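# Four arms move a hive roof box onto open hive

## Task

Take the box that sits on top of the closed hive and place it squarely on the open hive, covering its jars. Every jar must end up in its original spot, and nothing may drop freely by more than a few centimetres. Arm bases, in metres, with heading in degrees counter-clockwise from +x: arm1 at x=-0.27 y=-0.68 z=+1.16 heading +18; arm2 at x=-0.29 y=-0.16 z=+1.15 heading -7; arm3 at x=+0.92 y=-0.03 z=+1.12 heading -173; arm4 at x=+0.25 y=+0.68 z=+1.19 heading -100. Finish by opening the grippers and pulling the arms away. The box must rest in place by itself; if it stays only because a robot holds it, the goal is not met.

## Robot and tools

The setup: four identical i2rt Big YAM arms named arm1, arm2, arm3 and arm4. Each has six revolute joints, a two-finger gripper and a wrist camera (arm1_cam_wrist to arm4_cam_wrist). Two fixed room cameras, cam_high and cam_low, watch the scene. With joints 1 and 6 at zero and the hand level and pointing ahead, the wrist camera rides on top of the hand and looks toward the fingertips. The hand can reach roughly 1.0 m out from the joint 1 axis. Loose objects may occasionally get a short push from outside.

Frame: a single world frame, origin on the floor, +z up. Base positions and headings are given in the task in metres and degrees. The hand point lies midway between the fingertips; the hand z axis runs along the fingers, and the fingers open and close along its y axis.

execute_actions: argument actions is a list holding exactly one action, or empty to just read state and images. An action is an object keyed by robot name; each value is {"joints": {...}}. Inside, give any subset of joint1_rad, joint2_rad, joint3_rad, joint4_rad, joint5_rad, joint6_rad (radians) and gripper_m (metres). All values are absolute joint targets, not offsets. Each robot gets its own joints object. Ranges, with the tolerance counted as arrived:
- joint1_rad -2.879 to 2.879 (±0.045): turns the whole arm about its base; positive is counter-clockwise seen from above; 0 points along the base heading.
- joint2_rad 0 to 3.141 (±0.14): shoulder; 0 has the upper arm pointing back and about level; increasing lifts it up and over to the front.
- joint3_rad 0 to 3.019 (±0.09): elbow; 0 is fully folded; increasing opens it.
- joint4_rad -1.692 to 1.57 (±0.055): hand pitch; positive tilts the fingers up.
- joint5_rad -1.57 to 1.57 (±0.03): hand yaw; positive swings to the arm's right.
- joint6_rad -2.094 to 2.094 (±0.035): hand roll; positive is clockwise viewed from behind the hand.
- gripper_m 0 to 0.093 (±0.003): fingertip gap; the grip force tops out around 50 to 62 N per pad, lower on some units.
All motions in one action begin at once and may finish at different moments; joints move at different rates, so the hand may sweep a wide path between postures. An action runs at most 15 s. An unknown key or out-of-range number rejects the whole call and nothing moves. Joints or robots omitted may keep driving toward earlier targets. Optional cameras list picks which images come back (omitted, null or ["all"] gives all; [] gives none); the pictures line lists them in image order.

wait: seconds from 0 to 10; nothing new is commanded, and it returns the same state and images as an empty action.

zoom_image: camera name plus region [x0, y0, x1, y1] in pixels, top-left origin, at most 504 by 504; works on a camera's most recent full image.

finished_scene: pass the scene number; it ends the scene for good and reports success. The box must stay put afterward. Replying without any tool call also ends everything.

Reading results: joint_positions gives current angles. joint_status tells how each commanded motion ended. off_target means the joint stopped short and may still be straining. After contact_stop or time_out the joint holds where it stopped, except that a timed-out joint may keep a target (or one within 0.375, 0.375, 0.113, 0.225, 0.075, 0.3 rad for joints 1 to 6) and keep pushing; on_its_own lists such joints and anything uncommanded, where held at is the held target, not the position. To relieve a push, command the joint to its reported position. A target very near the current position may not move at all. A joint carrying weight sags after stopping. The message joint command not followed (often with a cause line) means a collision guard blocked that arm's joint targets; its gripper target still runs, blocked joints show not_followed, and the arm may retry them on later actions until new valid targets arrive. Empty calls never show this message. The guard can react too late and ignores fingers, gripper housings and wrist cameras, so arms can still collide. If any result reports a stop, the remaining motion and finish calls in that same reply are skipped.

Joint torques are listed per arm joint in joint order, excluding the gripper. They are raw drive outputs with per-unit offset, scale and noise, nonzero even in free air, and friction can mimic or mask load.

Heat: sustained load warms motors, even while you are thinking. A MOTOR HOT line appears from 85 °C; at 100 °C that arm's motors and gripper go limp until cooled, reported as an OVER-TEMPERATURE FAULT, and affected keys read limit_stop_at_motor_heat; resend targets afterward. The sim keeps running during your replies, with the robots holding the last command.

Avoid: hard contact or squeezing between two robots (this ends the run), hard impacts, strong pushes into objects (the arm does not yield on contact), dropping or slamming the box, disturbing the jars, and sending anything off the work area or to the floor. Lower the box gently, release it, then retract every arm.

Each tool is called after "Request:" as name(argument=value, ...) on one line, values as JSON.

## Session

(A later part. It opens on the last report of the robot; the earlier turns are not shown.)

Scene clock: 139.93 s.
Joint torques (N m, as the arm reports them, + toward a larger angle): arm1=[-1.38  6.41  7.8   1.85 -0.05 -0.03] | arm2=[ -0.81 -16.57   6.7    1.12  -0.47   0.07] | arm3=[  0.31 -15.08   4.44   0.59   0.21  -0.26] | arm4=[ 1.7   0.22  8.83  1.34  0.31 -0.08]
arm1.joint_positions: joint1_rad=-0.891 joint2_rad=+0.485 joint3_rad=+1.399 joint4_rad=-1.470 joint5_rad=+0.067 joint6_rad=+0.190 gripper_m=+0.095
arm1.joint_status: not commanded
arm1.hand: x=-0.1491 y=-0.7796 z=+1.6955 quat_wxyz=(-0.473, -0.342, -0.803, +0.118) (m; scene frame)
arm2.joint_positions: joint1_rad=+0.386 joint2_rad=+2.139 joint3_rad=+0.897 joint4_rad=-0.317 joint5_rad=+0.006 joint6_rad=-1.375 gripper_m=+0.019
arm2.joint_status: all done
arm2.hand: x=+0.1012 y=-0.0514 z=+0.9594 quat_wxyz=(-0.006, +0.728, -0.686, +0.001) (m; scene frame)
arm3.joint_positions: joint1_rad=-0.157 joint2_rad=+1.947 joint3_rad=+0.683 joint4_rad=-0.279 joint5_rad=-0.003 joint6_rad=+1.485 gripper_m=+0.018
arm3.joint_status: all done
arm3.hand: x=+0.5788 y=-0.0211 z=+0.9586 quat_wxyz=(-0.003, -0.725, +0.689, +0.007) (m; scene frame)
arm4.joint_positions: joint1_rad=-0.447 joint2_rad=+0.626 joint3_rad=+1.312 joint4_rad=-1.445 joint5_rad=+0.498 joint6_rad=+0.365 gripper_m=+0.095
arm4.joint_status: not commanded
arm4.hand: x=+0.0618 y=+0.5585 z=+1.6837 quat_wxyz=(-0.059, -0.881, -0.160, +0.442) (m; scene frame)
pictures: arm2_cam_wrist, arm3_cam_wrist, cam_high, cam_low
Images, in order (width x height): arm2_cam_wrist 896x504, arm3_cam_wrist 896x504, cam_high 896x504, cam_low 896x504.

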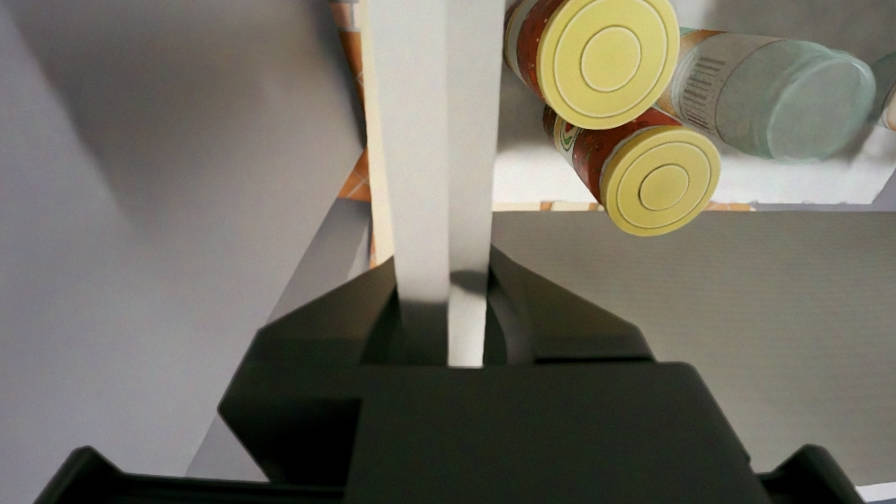

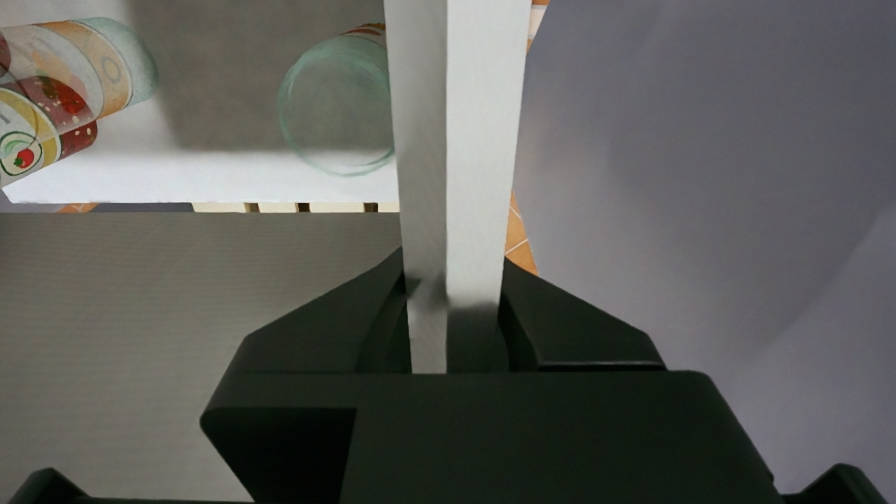

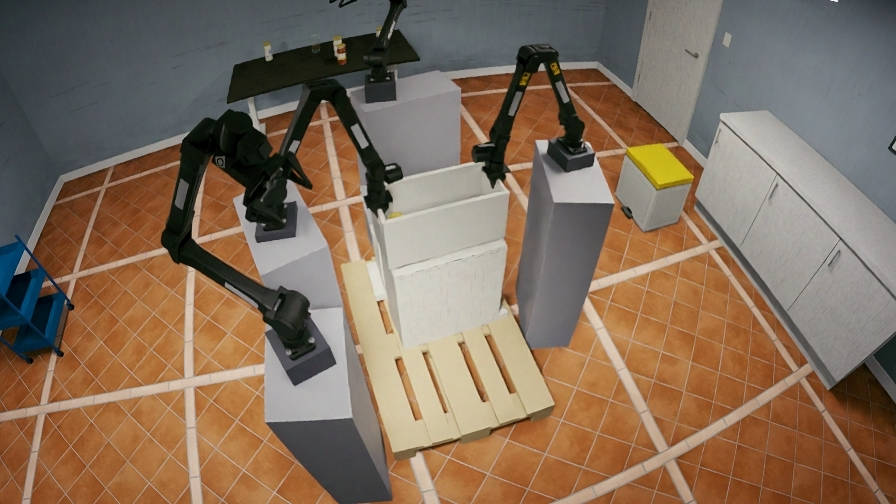

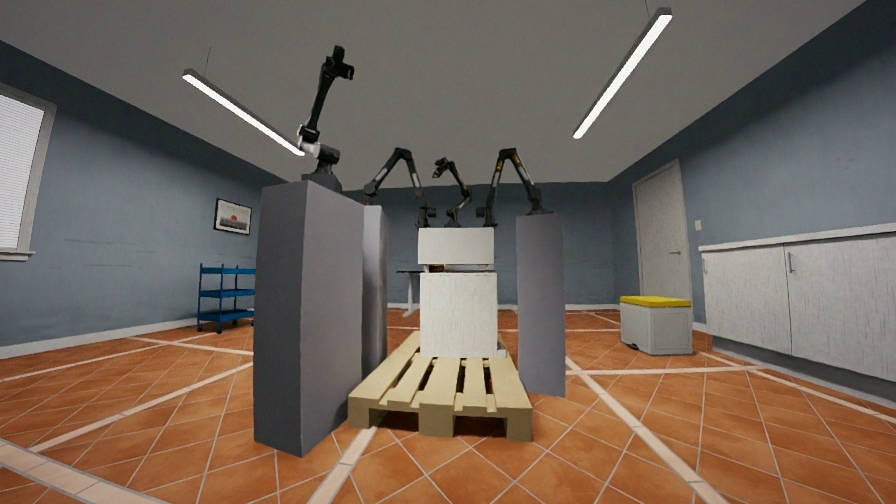

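Request:
execute_actions(actions=[{"arm2":{"joints":{"joint2_rad":2.189,"joint3_rad":1.008,"joint4_rad":-0.274}},"arm3":{"joints":{"joint2_rad":2.018,"joint3_rad":0.685,"joint4_rad":-0.144}}}], cameras=["arm2_cam_wrist","arm3_cam_wrist","cam_low","cam_high"])

Request:
zoom_image(camera="cam_low", region=[400, 200, 520, 300])

Request:
zoom_image(camera="cam_high", region=[350, 120, 530, 320])

Scene clock: 149.17 s.
Joint torques (N m, as the arm reports them, + toward a larger angle): arm1=[-1.76  7.01  7.77  1.84 -0.07 -0.04] | arm2=[ -0.52 -17.78   5.97   0.9   -0.49   0.07] | arm3=[  0.28 -14.93   2.6    0.82   0.22  -0.26] | arm4=[ 1.67  0.29  8.84  1.36  0.31 -0.08]
arm1.joint_positions: joint1_rad=-0.891 joint2_rad=+0.485 joint3_rad=+1.399 joint4_rad=-1.470 joint5_rad=+0.067 joint6_rad=+0.190 gripper_m=+0.095
arm1.joint_status: not commanded
arm1.hand: x=-0.1491 y=-0.7796 z=+1.6955 quat_wxyz=(-0.473, -0.342, -0.803, +0.118) (m; scene frame)
arm2.joint_positions: joint1_rad=+0.383 joint2_rad=+2.266 joint3_rad=+0.976 joint4_rad=-0.277 joint5_rad=+0.008 joint6_rad=-1.375 gripper_m=+0.019
arm2.joint_status: all done
arm2.hand: x=+0.1154 y=-0.0488 z=+0.9186 quat_wxyz=(-0.002, +0.727, -0.687, -0.001) (m; scene frame)
arm3.joint_positions: joint1_rad=-0.157 joint2_rad=+2.069 joint3_rad=+0.674 joint4_rad=-0.159 joint5_rad=-0.003 joint6_rad=+1.485 gripper_m=+0.018
arm3.joint_status: all done
arm3.hand: x=+0.5923 y=-0.0213 z=+0.9197 quat_wxyz=(+0.001, -0.725, +0.689, +0.003) (m; scene frame)
arm4.joint_positions: joint1_rad=-0.447 joint2_rad=+0.626 joint3_rad=+1.312 joint4_rad=-1.445 joint5_rad=+0.498 joint6_rad=+0.365 gripper_m=+0.095
arm4.joint_status: not commanded
arm4.hand: x=+0.0618 y=+0.5585 z=+1.6837 quat_wxyz=(-0.059, -0.881, -0.160, +0.442) (m; scene frame)
pictures: arm2_cam_wrist, arm3_cam_wrist, cam_high, cam_low
Images, in order (width x height): arm2_cam_wrist 896x504, arm3_cam_wrist 896x504, cam_high 896x504, cam_low 896x504.

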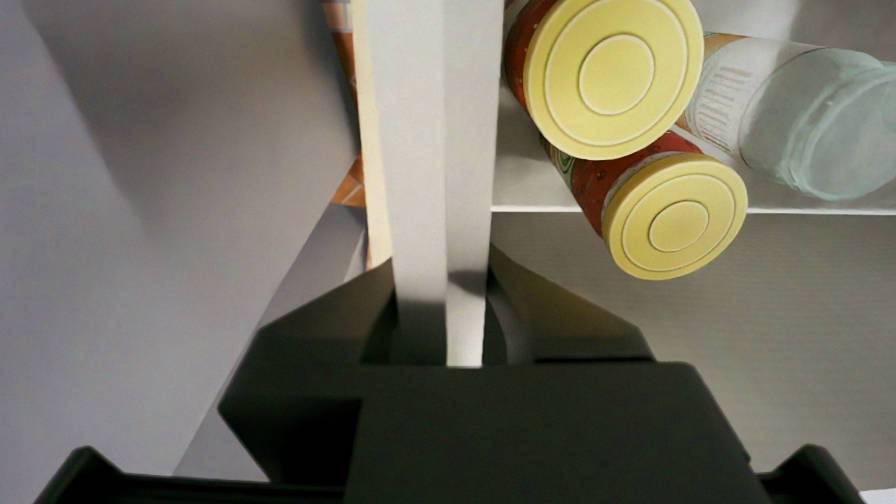

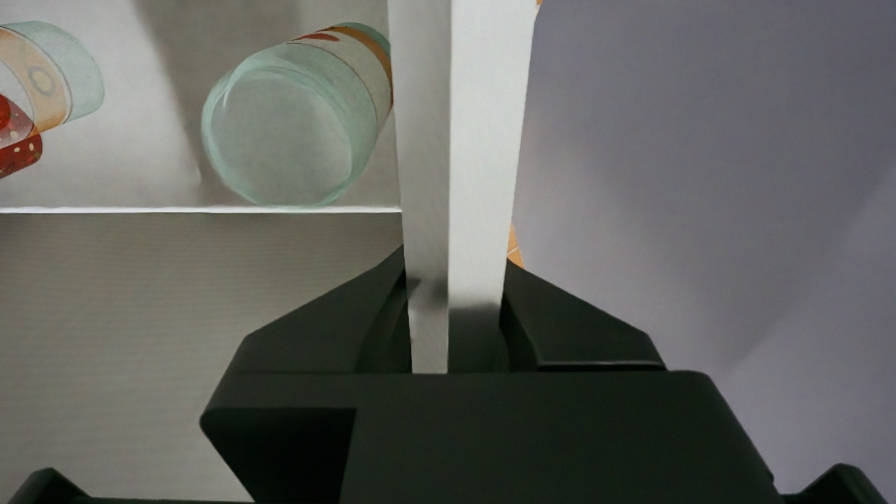

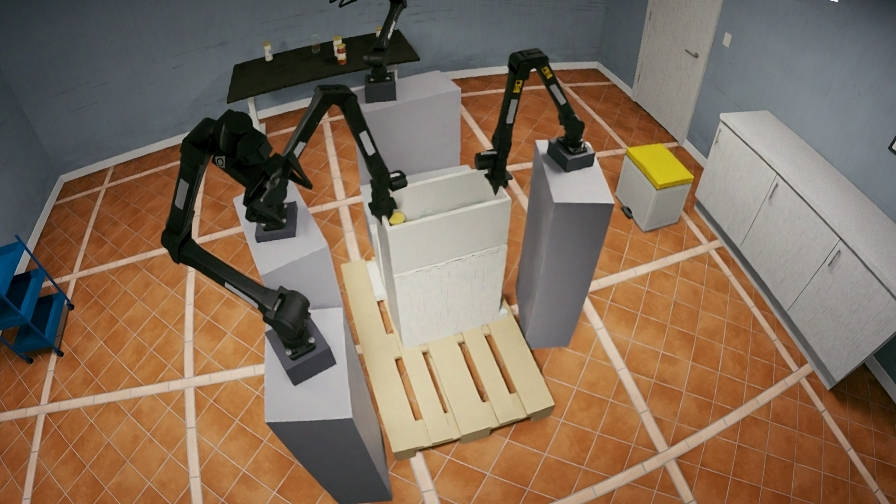

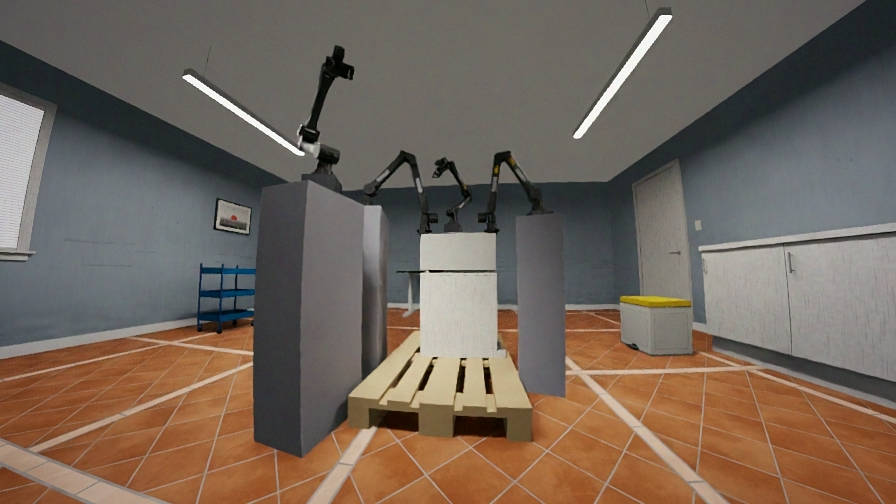

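Region (400, 200, 520, 300) of cam_low's 896x504 image, scaled by 4.200, with more detail than that image has.

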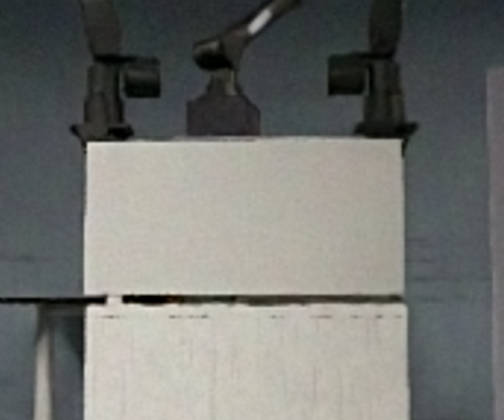

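Region (350, 120, 530, 320) of cam_high's 896x504 image, scaled by 2.520, with more detail than that image has; it fills the left 454 columns of this view, and the rest is white.

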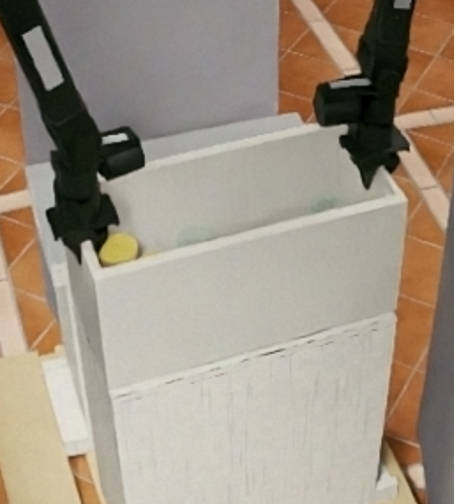

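Request:
zoom_image(camera="cam_high", region=[365, 230, 435, 300])

Request:
zoom_image(camera="cam_high", region=[460, 210, 530, 280])

Region (365, 230, 435, 300) of cam_high's 896x504 image, scaled by 7.200, with more detail than that image has.

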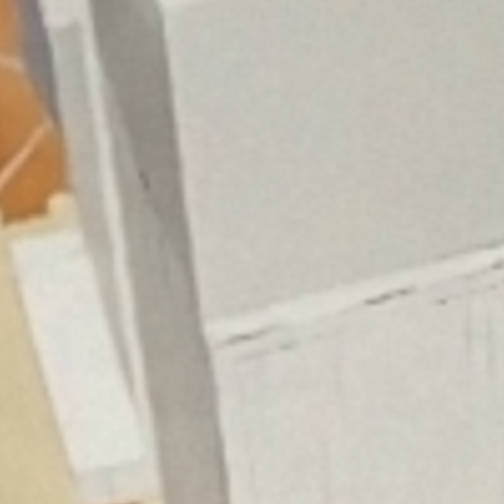

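Region (460, 210, 530, 280) of cam_high's 896x504 image, scaled by 7.200, with more detail than that image has.

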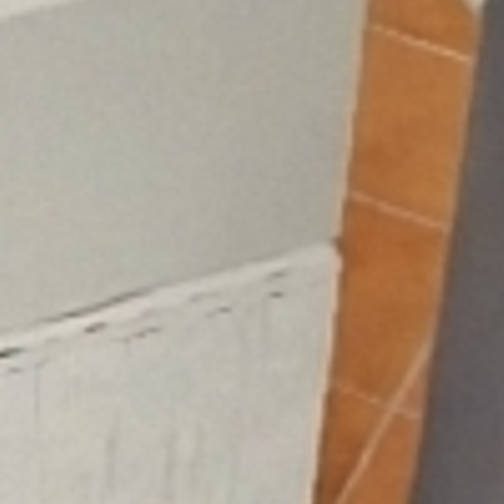

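Request:
execute_actions(actions=[{"arm2":{"joints":{"joint2_rad":2.239,"joint3_rad":1.036,"joint4_rad":-0.255}},"arm3":{"joints":{"joint2_rad":2.079,"joint3_rad":0.685,"joint4_rad":-0.088}}}], cameras=["cam_low","cam_high"])

Request:
zoom_image(camera="cam_low", region=[400, 200, 520, 300])

Request:
zoom_image(camera="cam_high", region=[370, 200, 530, 300])

Scene clock: 161.73 s.
Joint torques (N m, as the arm reports them, + toward a larger angle): arm1=[-1.54  6.6   7.82  1.77 -0.04  0.  ] | arm2=[ -0.46 -17.34   6.29   1.18  -0.5    0.06] | arm3=[  0.29 -14.45   2.23   0.85   0.23  -0.27] | arm4=[ 1.69  0.16  8.85  1.36  0.31 -0.09]
arm1.joint_positions: joint1_rad=-0.891 joint2_rad=+0.485 joint3_rad=+1.399 joint4_rad=-1.470 joint5_rad=+0.067 joint6_rad=+0.190 gripper_m=+0.095
arm1.joint_status: not commanded
arm1.hand: x=-0.1491 y=-0.7796 z=+1.6955 quat_wxyz=(-0.473, -0.342, -0.803, +0.118) (m; scene frame)
arm2.joint_positions: joint1_rad=+0.383 joint2_rad=+2.303 joint3_rad=+1.000 joint4_rad=-0.264 joint5_rad=+0.008 joint6_rad=-1.375 gripper_m=+0.019
arm2.joint_status: all done
arm2.hand: x=+0.1187 y=-0.0478 z=+0.9059 quat_wxyz=(-0.001, +0.727, -0.687, -0.001) (m; scene frame)
arm3.joint_positions: joint1_rad=-0.157 joint2_rad=+2.118 joint3_rad=+0.673 joint4_rad=-0.104 joint5_rad=-0.003 joint6_rad=+1.485 gripper_m=+0.018
arm3.joint_status: all done
arm3.hand: x=+0.5955 y=-0.0213 z=+0.9046 quat_wxyz=(-0.001, -0.725, +0.689, +0.005) (m; scene frame)
arm4.joint_positions: joint1_rad=-0.447 joint2_rad=+0.626 joint3_rad=+1.312 joint4_rad=-1.445 joint5_rad=+0.498 joint6_rad=+0.365 gripper_m=+0.095
arm4.joint_status: not commanded
arm4.hand: x=+0.0618 y=+0.5585 z=+1.6837 quat_wxyz=(-0.059, -0.881, -0.160, +0.442) (m; scene frame)
pictures: cam_high, cam_low
Images, in order (width x height): cam_high 896x504, cam_low 896x504.

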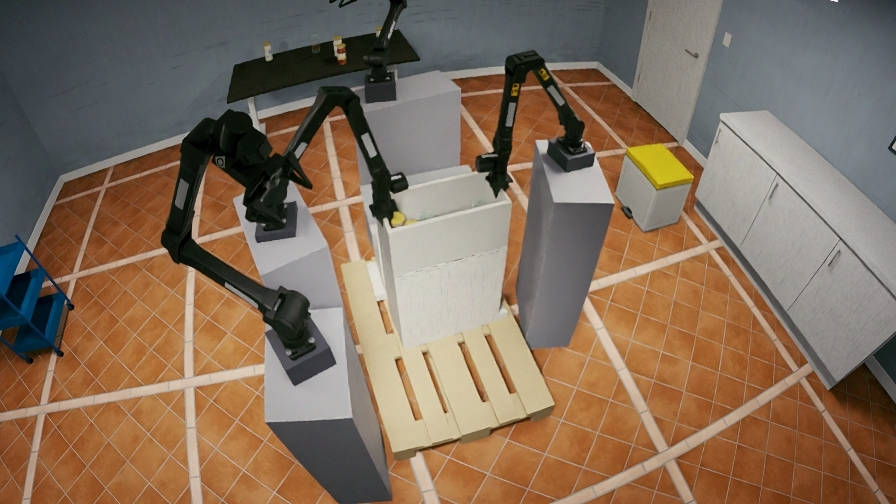

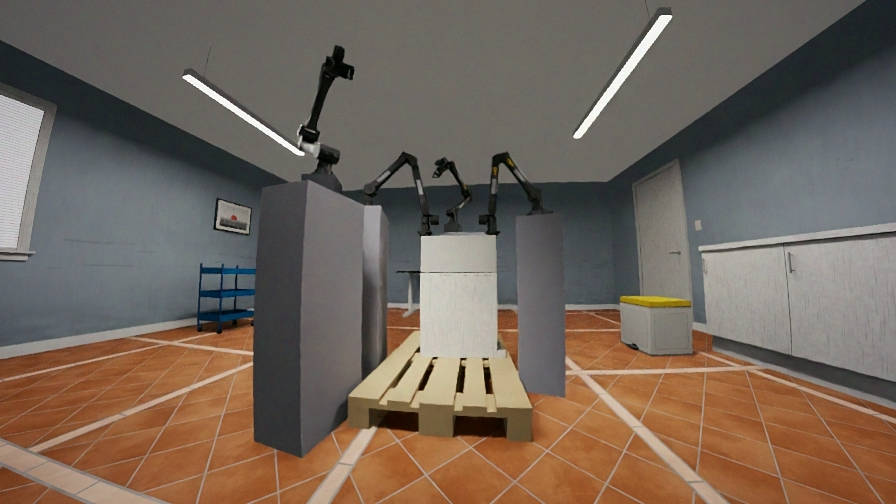

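Region (400, 200, 520, 300) of cam_low's 896x504 image, scaled by 4.200, with more detail than that image has.

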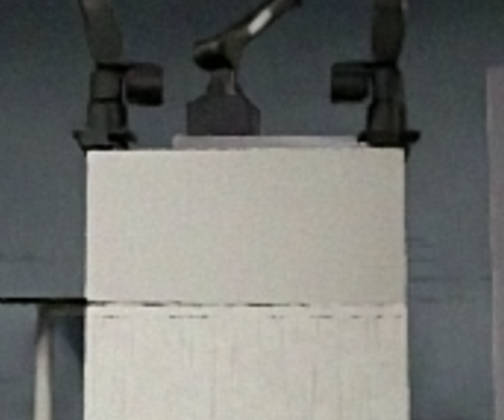

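Region (370, 200, 530, 300) of cam_high's 896x504 image, scaled by 3.150, with more detail than that image has; it fills the top 315 rows of this view, and the rest is white.

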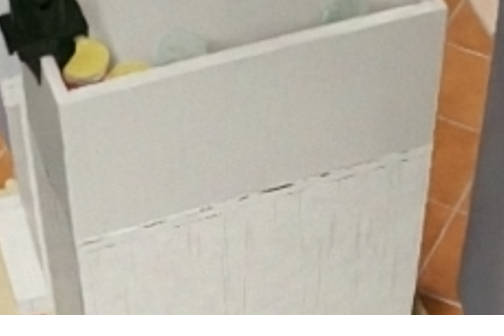

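Request:
zoom_image(camera="cam_high", region=[470, 220, 520, 270])

Request:
zoom_image(camera="cam_high", region=[370, 245, 420, 295])

Region (470, 220, 520, 270) of cam_high's 896x504 image, scaled by 10.080, with more detail than that image has.

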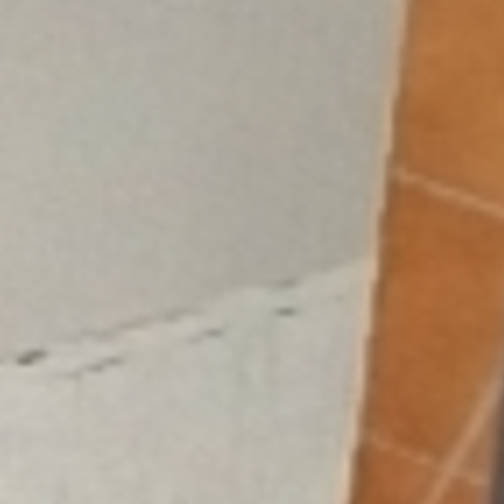

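Region (370, 245, 420, 295) of cam_high's 896x504 image, scaled by 10.080, with more detail than that image has.

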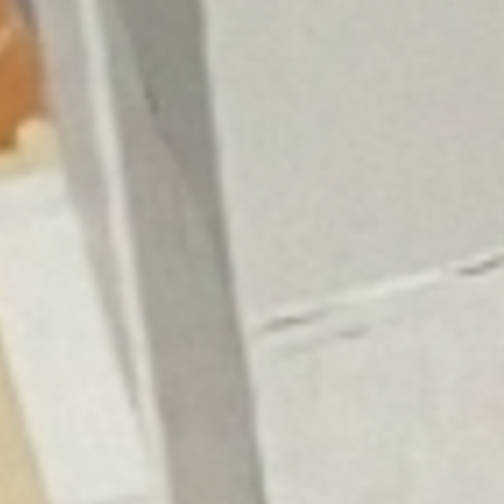

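Request:
execute_actions(actions=[{"arm2":{"joints":{"joint1_rad":0.364,"joint6_rad":-1.395}},"arm3":{"joints":{"joint6_rad":1.45}}}], cameras=["cam_high"])

Request:
zoom_image(camera="cam_high", region=[370, 245, 420, 295])

Scene clock: 164.80 s.
Joint torques (N m, as the arm reports them, + toward a larger angle): arm1=[-1.65  7.04  7.77  1.94 -0.05 -0.03] | arm2=[ -0.8  -17.2    6.28   1.22  -0.48   0.02] | arm3=[  0.23 -14.15   2.23   0.87   0.22  -0.34] | arm4=[ 1.64  0.24  8.83  1.38  0.31 -0.08]
arm1.joint_positions: joint1_rad=-0.891 joint2_rad=+0.485 joint3_rad=+1.399 joint4_rad=-1.470 joint5_rad=+0.067 joint6_rad=+0.190 gripper_m=+0.095
arm1.joint_status: not commanded
arm1.hand: x=-0.1491 y=-0.7796 z=+1.6955 quat_wxyz=(-0.473, -0.342, -0.803, +0.118) (m; scene frame)
arm2.joint_positions: joint1_rad=+0.373 joint2_rad=+2.303 joint3_rad=+1.000 joint4_rad=-0.264 joint5_rad=+0.007 joint6_rad=-1.388 gripper_m=+0.019
arm2.joint_status: all done
arm2.hand: x=+0.1196 y=-0.0517 z=+0.9059 quat_wxyz=(-0.002, +0.728, -0.686, -0.001) (m; scene frame)
arm3.joint_positions: joint1_rad=-0.157 joint2_rad=+2.118 joint3_rad=+0.673 joint4_rad=-0.104 joint5_rad=-0.003 joint6_rad=+1.483 gripper_m=+0.018
arm3.joint_status: all done
arm3.hand: x=+0.5955 y=-0.0213 z=+0.9046 quat_wxyz=(-0.001, -0.725, +0.688, +0.005) (m; scene frame)
arm4.joint_positions: joint1_rad=-0.447 joint2_rad=+0.626 joint3_rad=+1.312 joint4_rad=-1.445 joint5_rad=+0.498 joint6_rad=+0.365 gripper_m=+0.095
arm4.joint_status: not commanded
arm4.hand: x=+0.0618 y=+0.5585 z=+1.6837 quat_wxyz=(-0.059, -0.881, -0.160, +0.442) (m; scene frame)
pictures: cam_high
Images, in order (width x height): cam_high 896x504.

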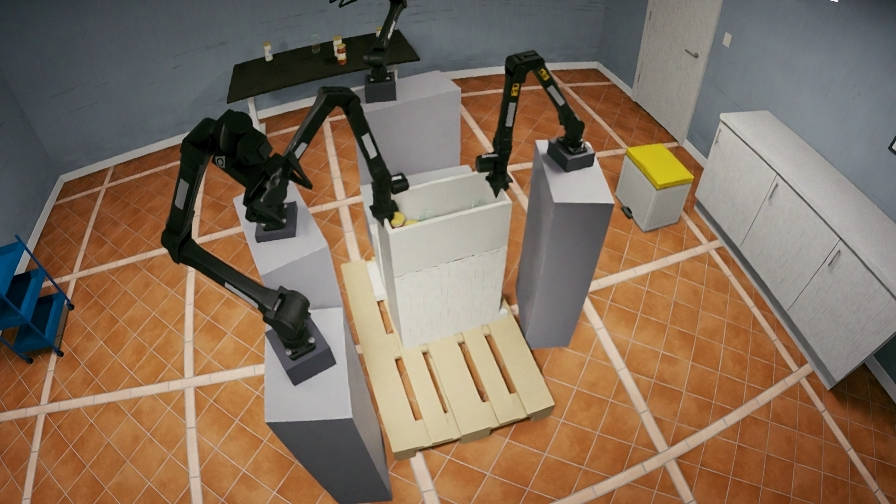

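Region (370, 245, 420, 295) of cam_high's 896x504 image, scaled by 10.080, with more detail than that image has.

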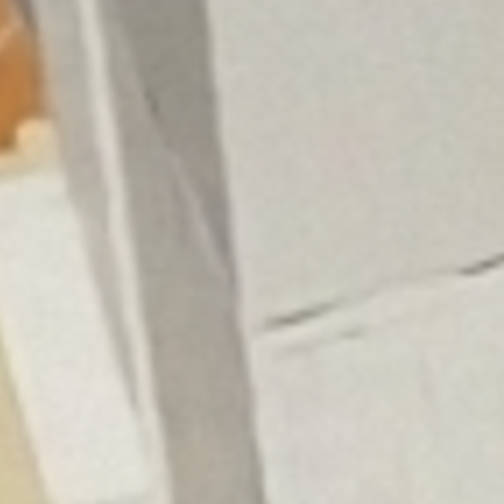

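Request:
execute_actions(actions=[{"arm2":{"joints":{"gripper_m":0.05}},"arm3":{"joints":{"gripper_m":0.05}}}], cameras=[])

Request:
execute_actions(actions=[{"arm2":{"joints":{"joint2_rad":1.96,"joint3_rad":0.93,"joint4_rad":-0.52}},"arm3":{"joints":{"joint2_rad":1.73,"joint3_rad":0.65,"joint4_rad":-0.48}}}], cameras=["cam_high","cam_low","arm2_cam_wrist","arm3_cam_wrist"])

Scene clock: 168.00 s.
Joint torques (N m, as the arm reports them, + toward a larger angle): arm1=[-1.3   6.79  7.65  1.88 -0.05 -0.02] | arm2=[ -0.75 -15.28   6.09   1.36  -0.27   0.02] | arm3=[  0.31 -11.68   2.36   0.91   0.22  -0.17] | arm4=[ 1.69  0.25  8.85  1.35  0.31 -0.08]
arm1.joint_positions: joint1_rad=-0.891 joint2_rad=+0.485 joint3_rad=+1.399 joint4_rad=-1.470 joint5_rad=+0.067 joint6_rad=+0.190 gripper_m=+0.095
arm1.joint_status: not commanded
arm1.hand: x=-0.1491 y=-0.7796 z=+1.6955 quat_wxyz=(-0.473, -0.342, -0.803, +0.118) (m; scene frame)
arm2.joint_positions: joint1_rad=+0.373 joint2_rad=+2.273 joint3_rad=+1.006 joint4_rad=-0.266 joint5_rad=+0.002 joint6_rad=-1.389 gripper_m=+0.050
arm2.joint_status: all done
arm2.hand: x=+0.1338 y=-0.0475 z=+0.9190 quat_wxyz=(-0.018, +0.728, -0.685, +0.006) (m; scene frame)
arm3.joint_positions: joint1_rad=-0.157 joint2_rad=+2.084 joint3_rad=+0.676 joint4_rad=-0.104 joint5_rad=-0.003 joint6_rad=+1.466 gripper_m=+0.050
arm3.joint_status: all done
arm3.hand: x=+0.5821 y=-0.0209 z=+0.9154 quat_wxyz=(-0.013, -0.731, +0.682, +0.019) (m; scene frame)
arm4.joint_positions: joint1_rad=-0.447 joint2_rad=+0.626 joint3_rad=+1.312 joint4_rad=-1.445 joint5_rad=+0.498 joint6_rad=+0.365 gripper_m=+0.095
arm4.joint_status: not commanded
arm4.hand: x=+0.0618 y=+0.5585 z=+1.6837 quat_wxyz=(-0.059, -0.881, -0.160, +0.442) (m; scene frame)
pictures: none
No camera images: the call's "cameras" was empty. Leave "cameras" out to get every camera's image.

Scene clock: 169.17 s.
Joint torques (N m, as the arm reports them, + toward a larger angle): arm1=[-1.53  7.    7.9   1.76 -0.09 -0.04] | arm2=[ -0.69 -11.11   5.36   0.37  -0.26   0.02] | arm3=[ 0.2  -8.63  4.58 -0.41  0.21 -0.17] | arm4=[ 1.69  0.23  8.8   1.37  0.31 -0.08]
arm1.joint_positions: joint1_rad=-0.891 joint2_rad=+0.485 joint3_rad=+1.399 joint4_rad=-1.470 joint5_rad=+0.067 joint6_rad=+0.190 gripper_m=+0.095
arm1.joint_status: not commanded
arm1.hand: x=-0.1491 y=-0.7796 z=+1.6955 quat_wxyz=(-0.473, -0.342, -0.803, +0.118) (m; scene frame)
arm2.joint_positions: joint1_rad=+0.373 joint2_rad=+1.954 joint3_rad=+0.930 joint4_rad=-0.506 joint5_rad=+0.002 joint6_rad=-1.389 gripper_m=+0.050
arm2.joint_status: all done
arm2.hand: x=+0.1277 y=-0.0503 z=+1.0378 quat_wxyz=(-0.019, +0.728, -0.685, +0.007) (m; scene frame)
arm3.joint_positions: joint1_rad=-0.157 joint2_rad=+1.722 joint3_rad=+0.647 joint4_rad=-0.464 joint5_rad=-0.003 joint6_rad=+1.466 gripper_m=+0.050
arm3.joint_status: all done
arm3.hand: x=+0.5883 y=-0.0220 z=+1.0239 quat_wxyz=(-0.004, -0.731, +0.682, +0.009) (m; scene frame)
arm4.joint_positions: joint1_rad=-0.447 joint2_rad=+0.626 joint3_rad=+1.312 joint4_rad=-1.445 joint5_rad=+0.498 joint6_rad=+0.365 gripper_m=+0.095
arm4.joint_status: not commanded
arm4.hand: x=+0.0618 y=+0.5585 z=+1.6837 quat_wxyz=(-0.059, -0.881, -0.160, +0.442) (m; scene frame)
pictures: arm2_cam_wrist, arm3_cam_wrist, cam_high, cam_low
Images, in order (width x height): arm2_cam_wrist 896x504, arm3_cam_wrist 896x504, cam_high 896x504, cam_low 896x504.

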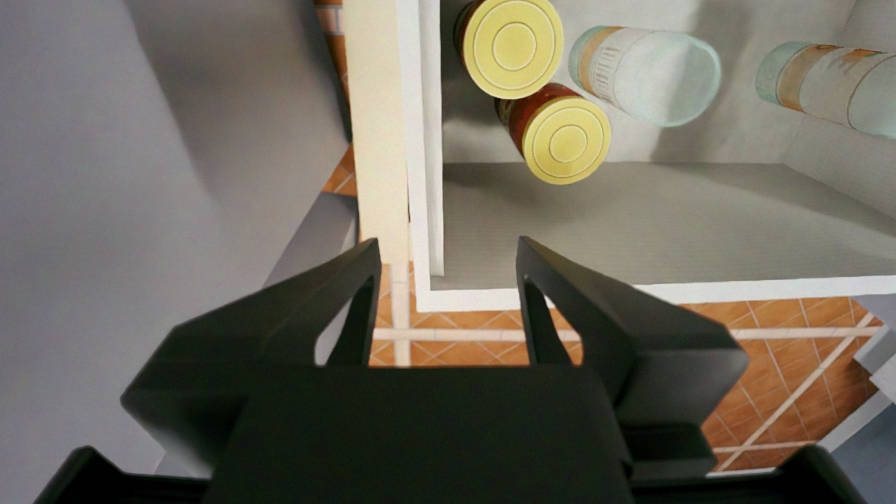

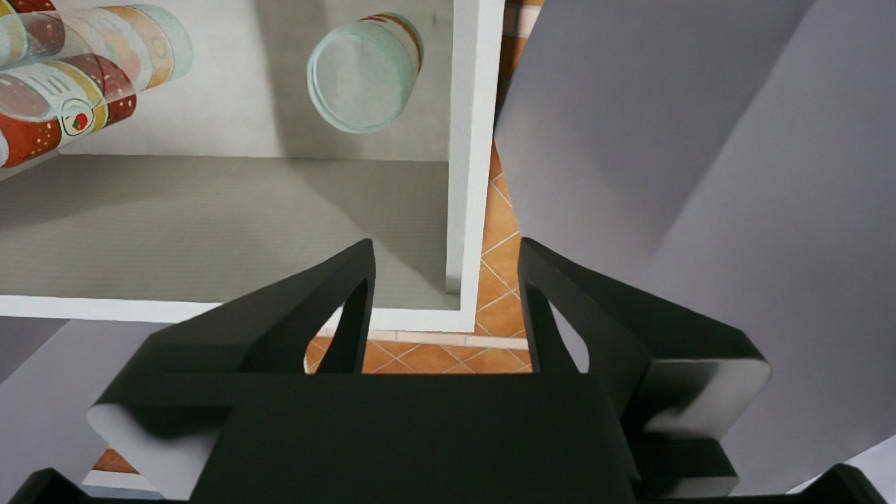

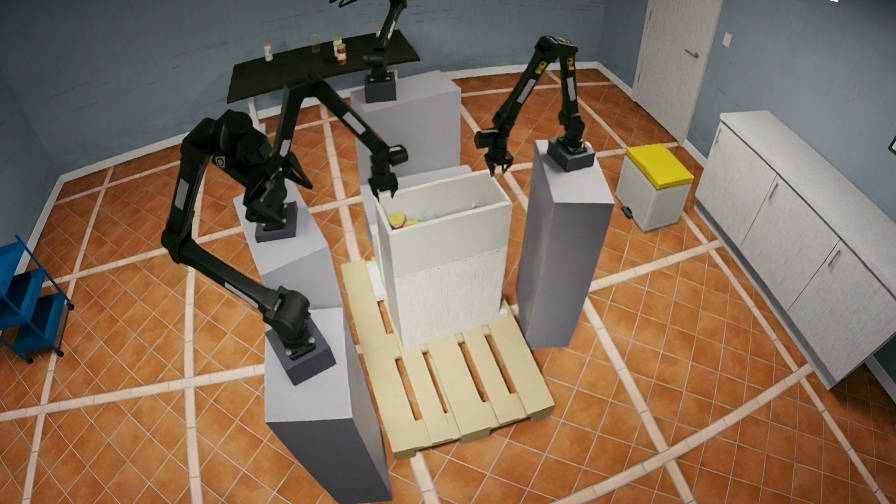

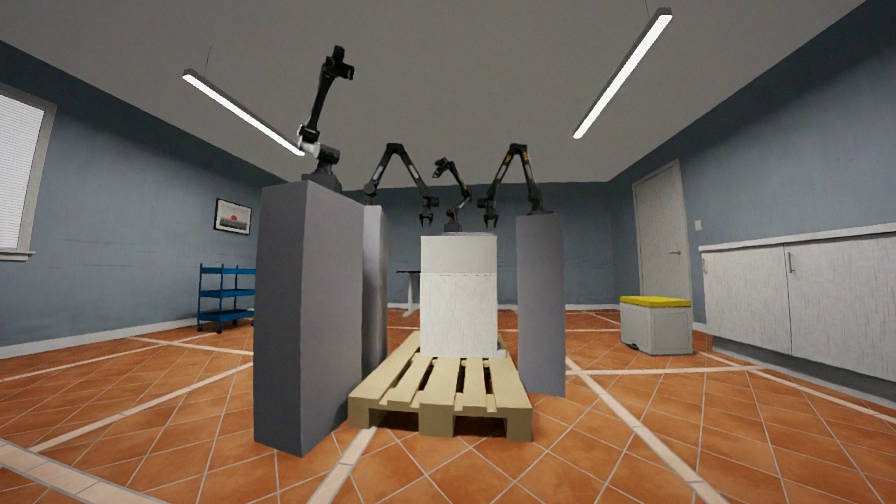

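Request:
execute_actions(actions=[{"arm2":{"joints":{"joint2_rad":1.2,"joint3_rad":0.9,"joint4_rad":-1.0}},"arm3":{"joints":{"joint2_rad":1.1,"joint3_rad":0.8,"joint4_rad":-1.0}}}], cameras=["cam_high","cam_low"])

Request:
zoom_image(camera="cam_low", region=[400, 200, 520, 300])

Request:
zoom_image(camera="cam_high", region=[360, 160, 530, 300])

Scene clock: 171.90 s.
Joint torques (N m, as the arm reports them, + toward a larger angle): arm1=[-1.61  6.81  7.81  1.84 -0.08 -0.02] | arm2=[-0.73 -5.98 10.3   0.78 -0.28  0.07] | arm3=[ 0.23 -4.97 10.03  0.    0.22 -0.18] | arm4=[ 1.71  0.21  8.83  1.37  0.31 -0.07]
arm1.joint_positions: joint1_rad=-0.891 joint2_rad=+0.485 joint3_rad=+1.399 joint4_rad=-1.470 joint5_rad=+0.067 joint6_rad=+0.190 gripper_m=+0.095
arm1.joint_status: not commanded
arm1.hand: x=-0.1491 y=-0.7796 z=+1.6955 quat_wxyz=(-0.473, -0.342, -0.803, +0.118) (m; scene frame)
arm2.joint_positions: joint1_rad=+0.373 joint2_rad=+1.202 joint3_rad=+0.896 joint4_rad=-0.987 joint5_rad=+0.002 joint6_rad=-1.389 gripper_m=+0.050
arm2.joint_status: all done
arm2.hand: x=+0.0758 y=-0.0662 z=+1.3103 quat_wxyz=(-0.118, +0.721, -0.679, +0.071) (m; scene frame)
arm3.joint_positions: joint1_rad=-0.157 joint2_rad=+1.099 joint3_rad=+0.784 joint4_rad=-0.983 joint5_rad=-0.003 joint6_rad=+1.465 gripper_m=+0.050
arm3.joint_status: all done
arm3.hand: x=+0.5815 y=-0.0236 z=+1.2545 quat_wxyz=(-0.083, -0.726, +0.675, +0.100) (m; scene frame)
arm4.joint_positions: joint1_rad=-0.447 joint2_rad=+0.626 joint3_rad=+1.312 joint4_rad=-1.445 joint5_rad=+0.498 joint6_rad=+0.365 gripper_m=+0.095
arm4.joint_status: not commanded
arm4.hand: x=+0.0618 y=+0.5585 z=+1.6837 quat_wxyz=(-0.059, -0.881, -0.160, +0.442) (m; scene frame)
pictures: cam_high, cam_low
Images, in order (width x height): cam_high 896x504, cam_low 896x504.

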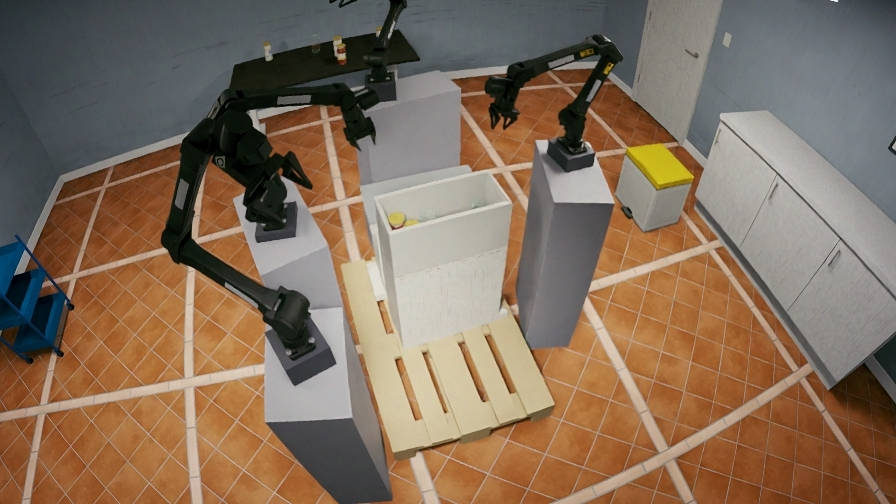

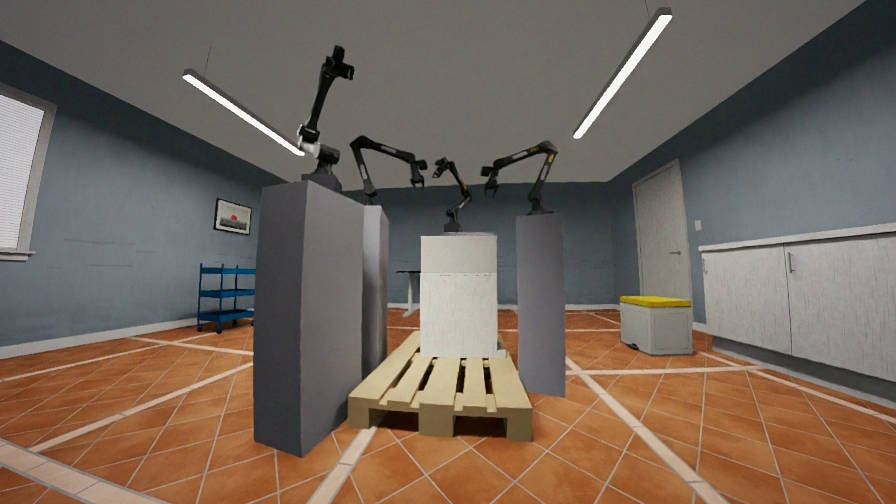

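Region (400, 200, 520, 300) of cam_low's 896x504 image, scaled by 4.200, with more detail than that image has.

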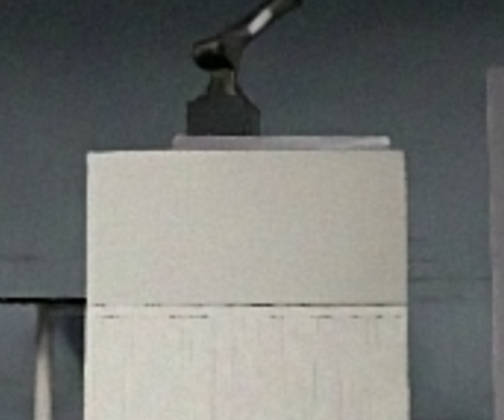

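Region (360, 160, 530, 300) of cam_high's 896x504 image, scaled by 2.965, with more detail than that image has; it fills the top 415 rows of this view, and the rest is white.

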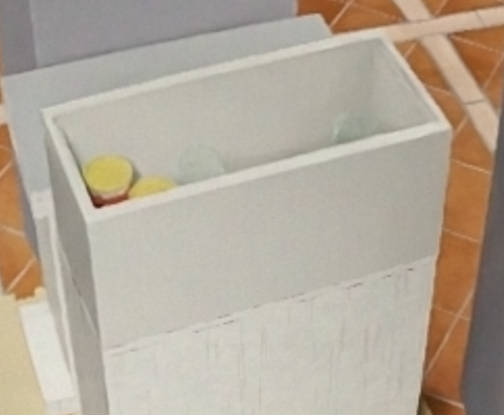

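The box sits flush on the open hive and the arms are clear.

Request:
finished_scene(scene=1)

The scene is finished: the task was done.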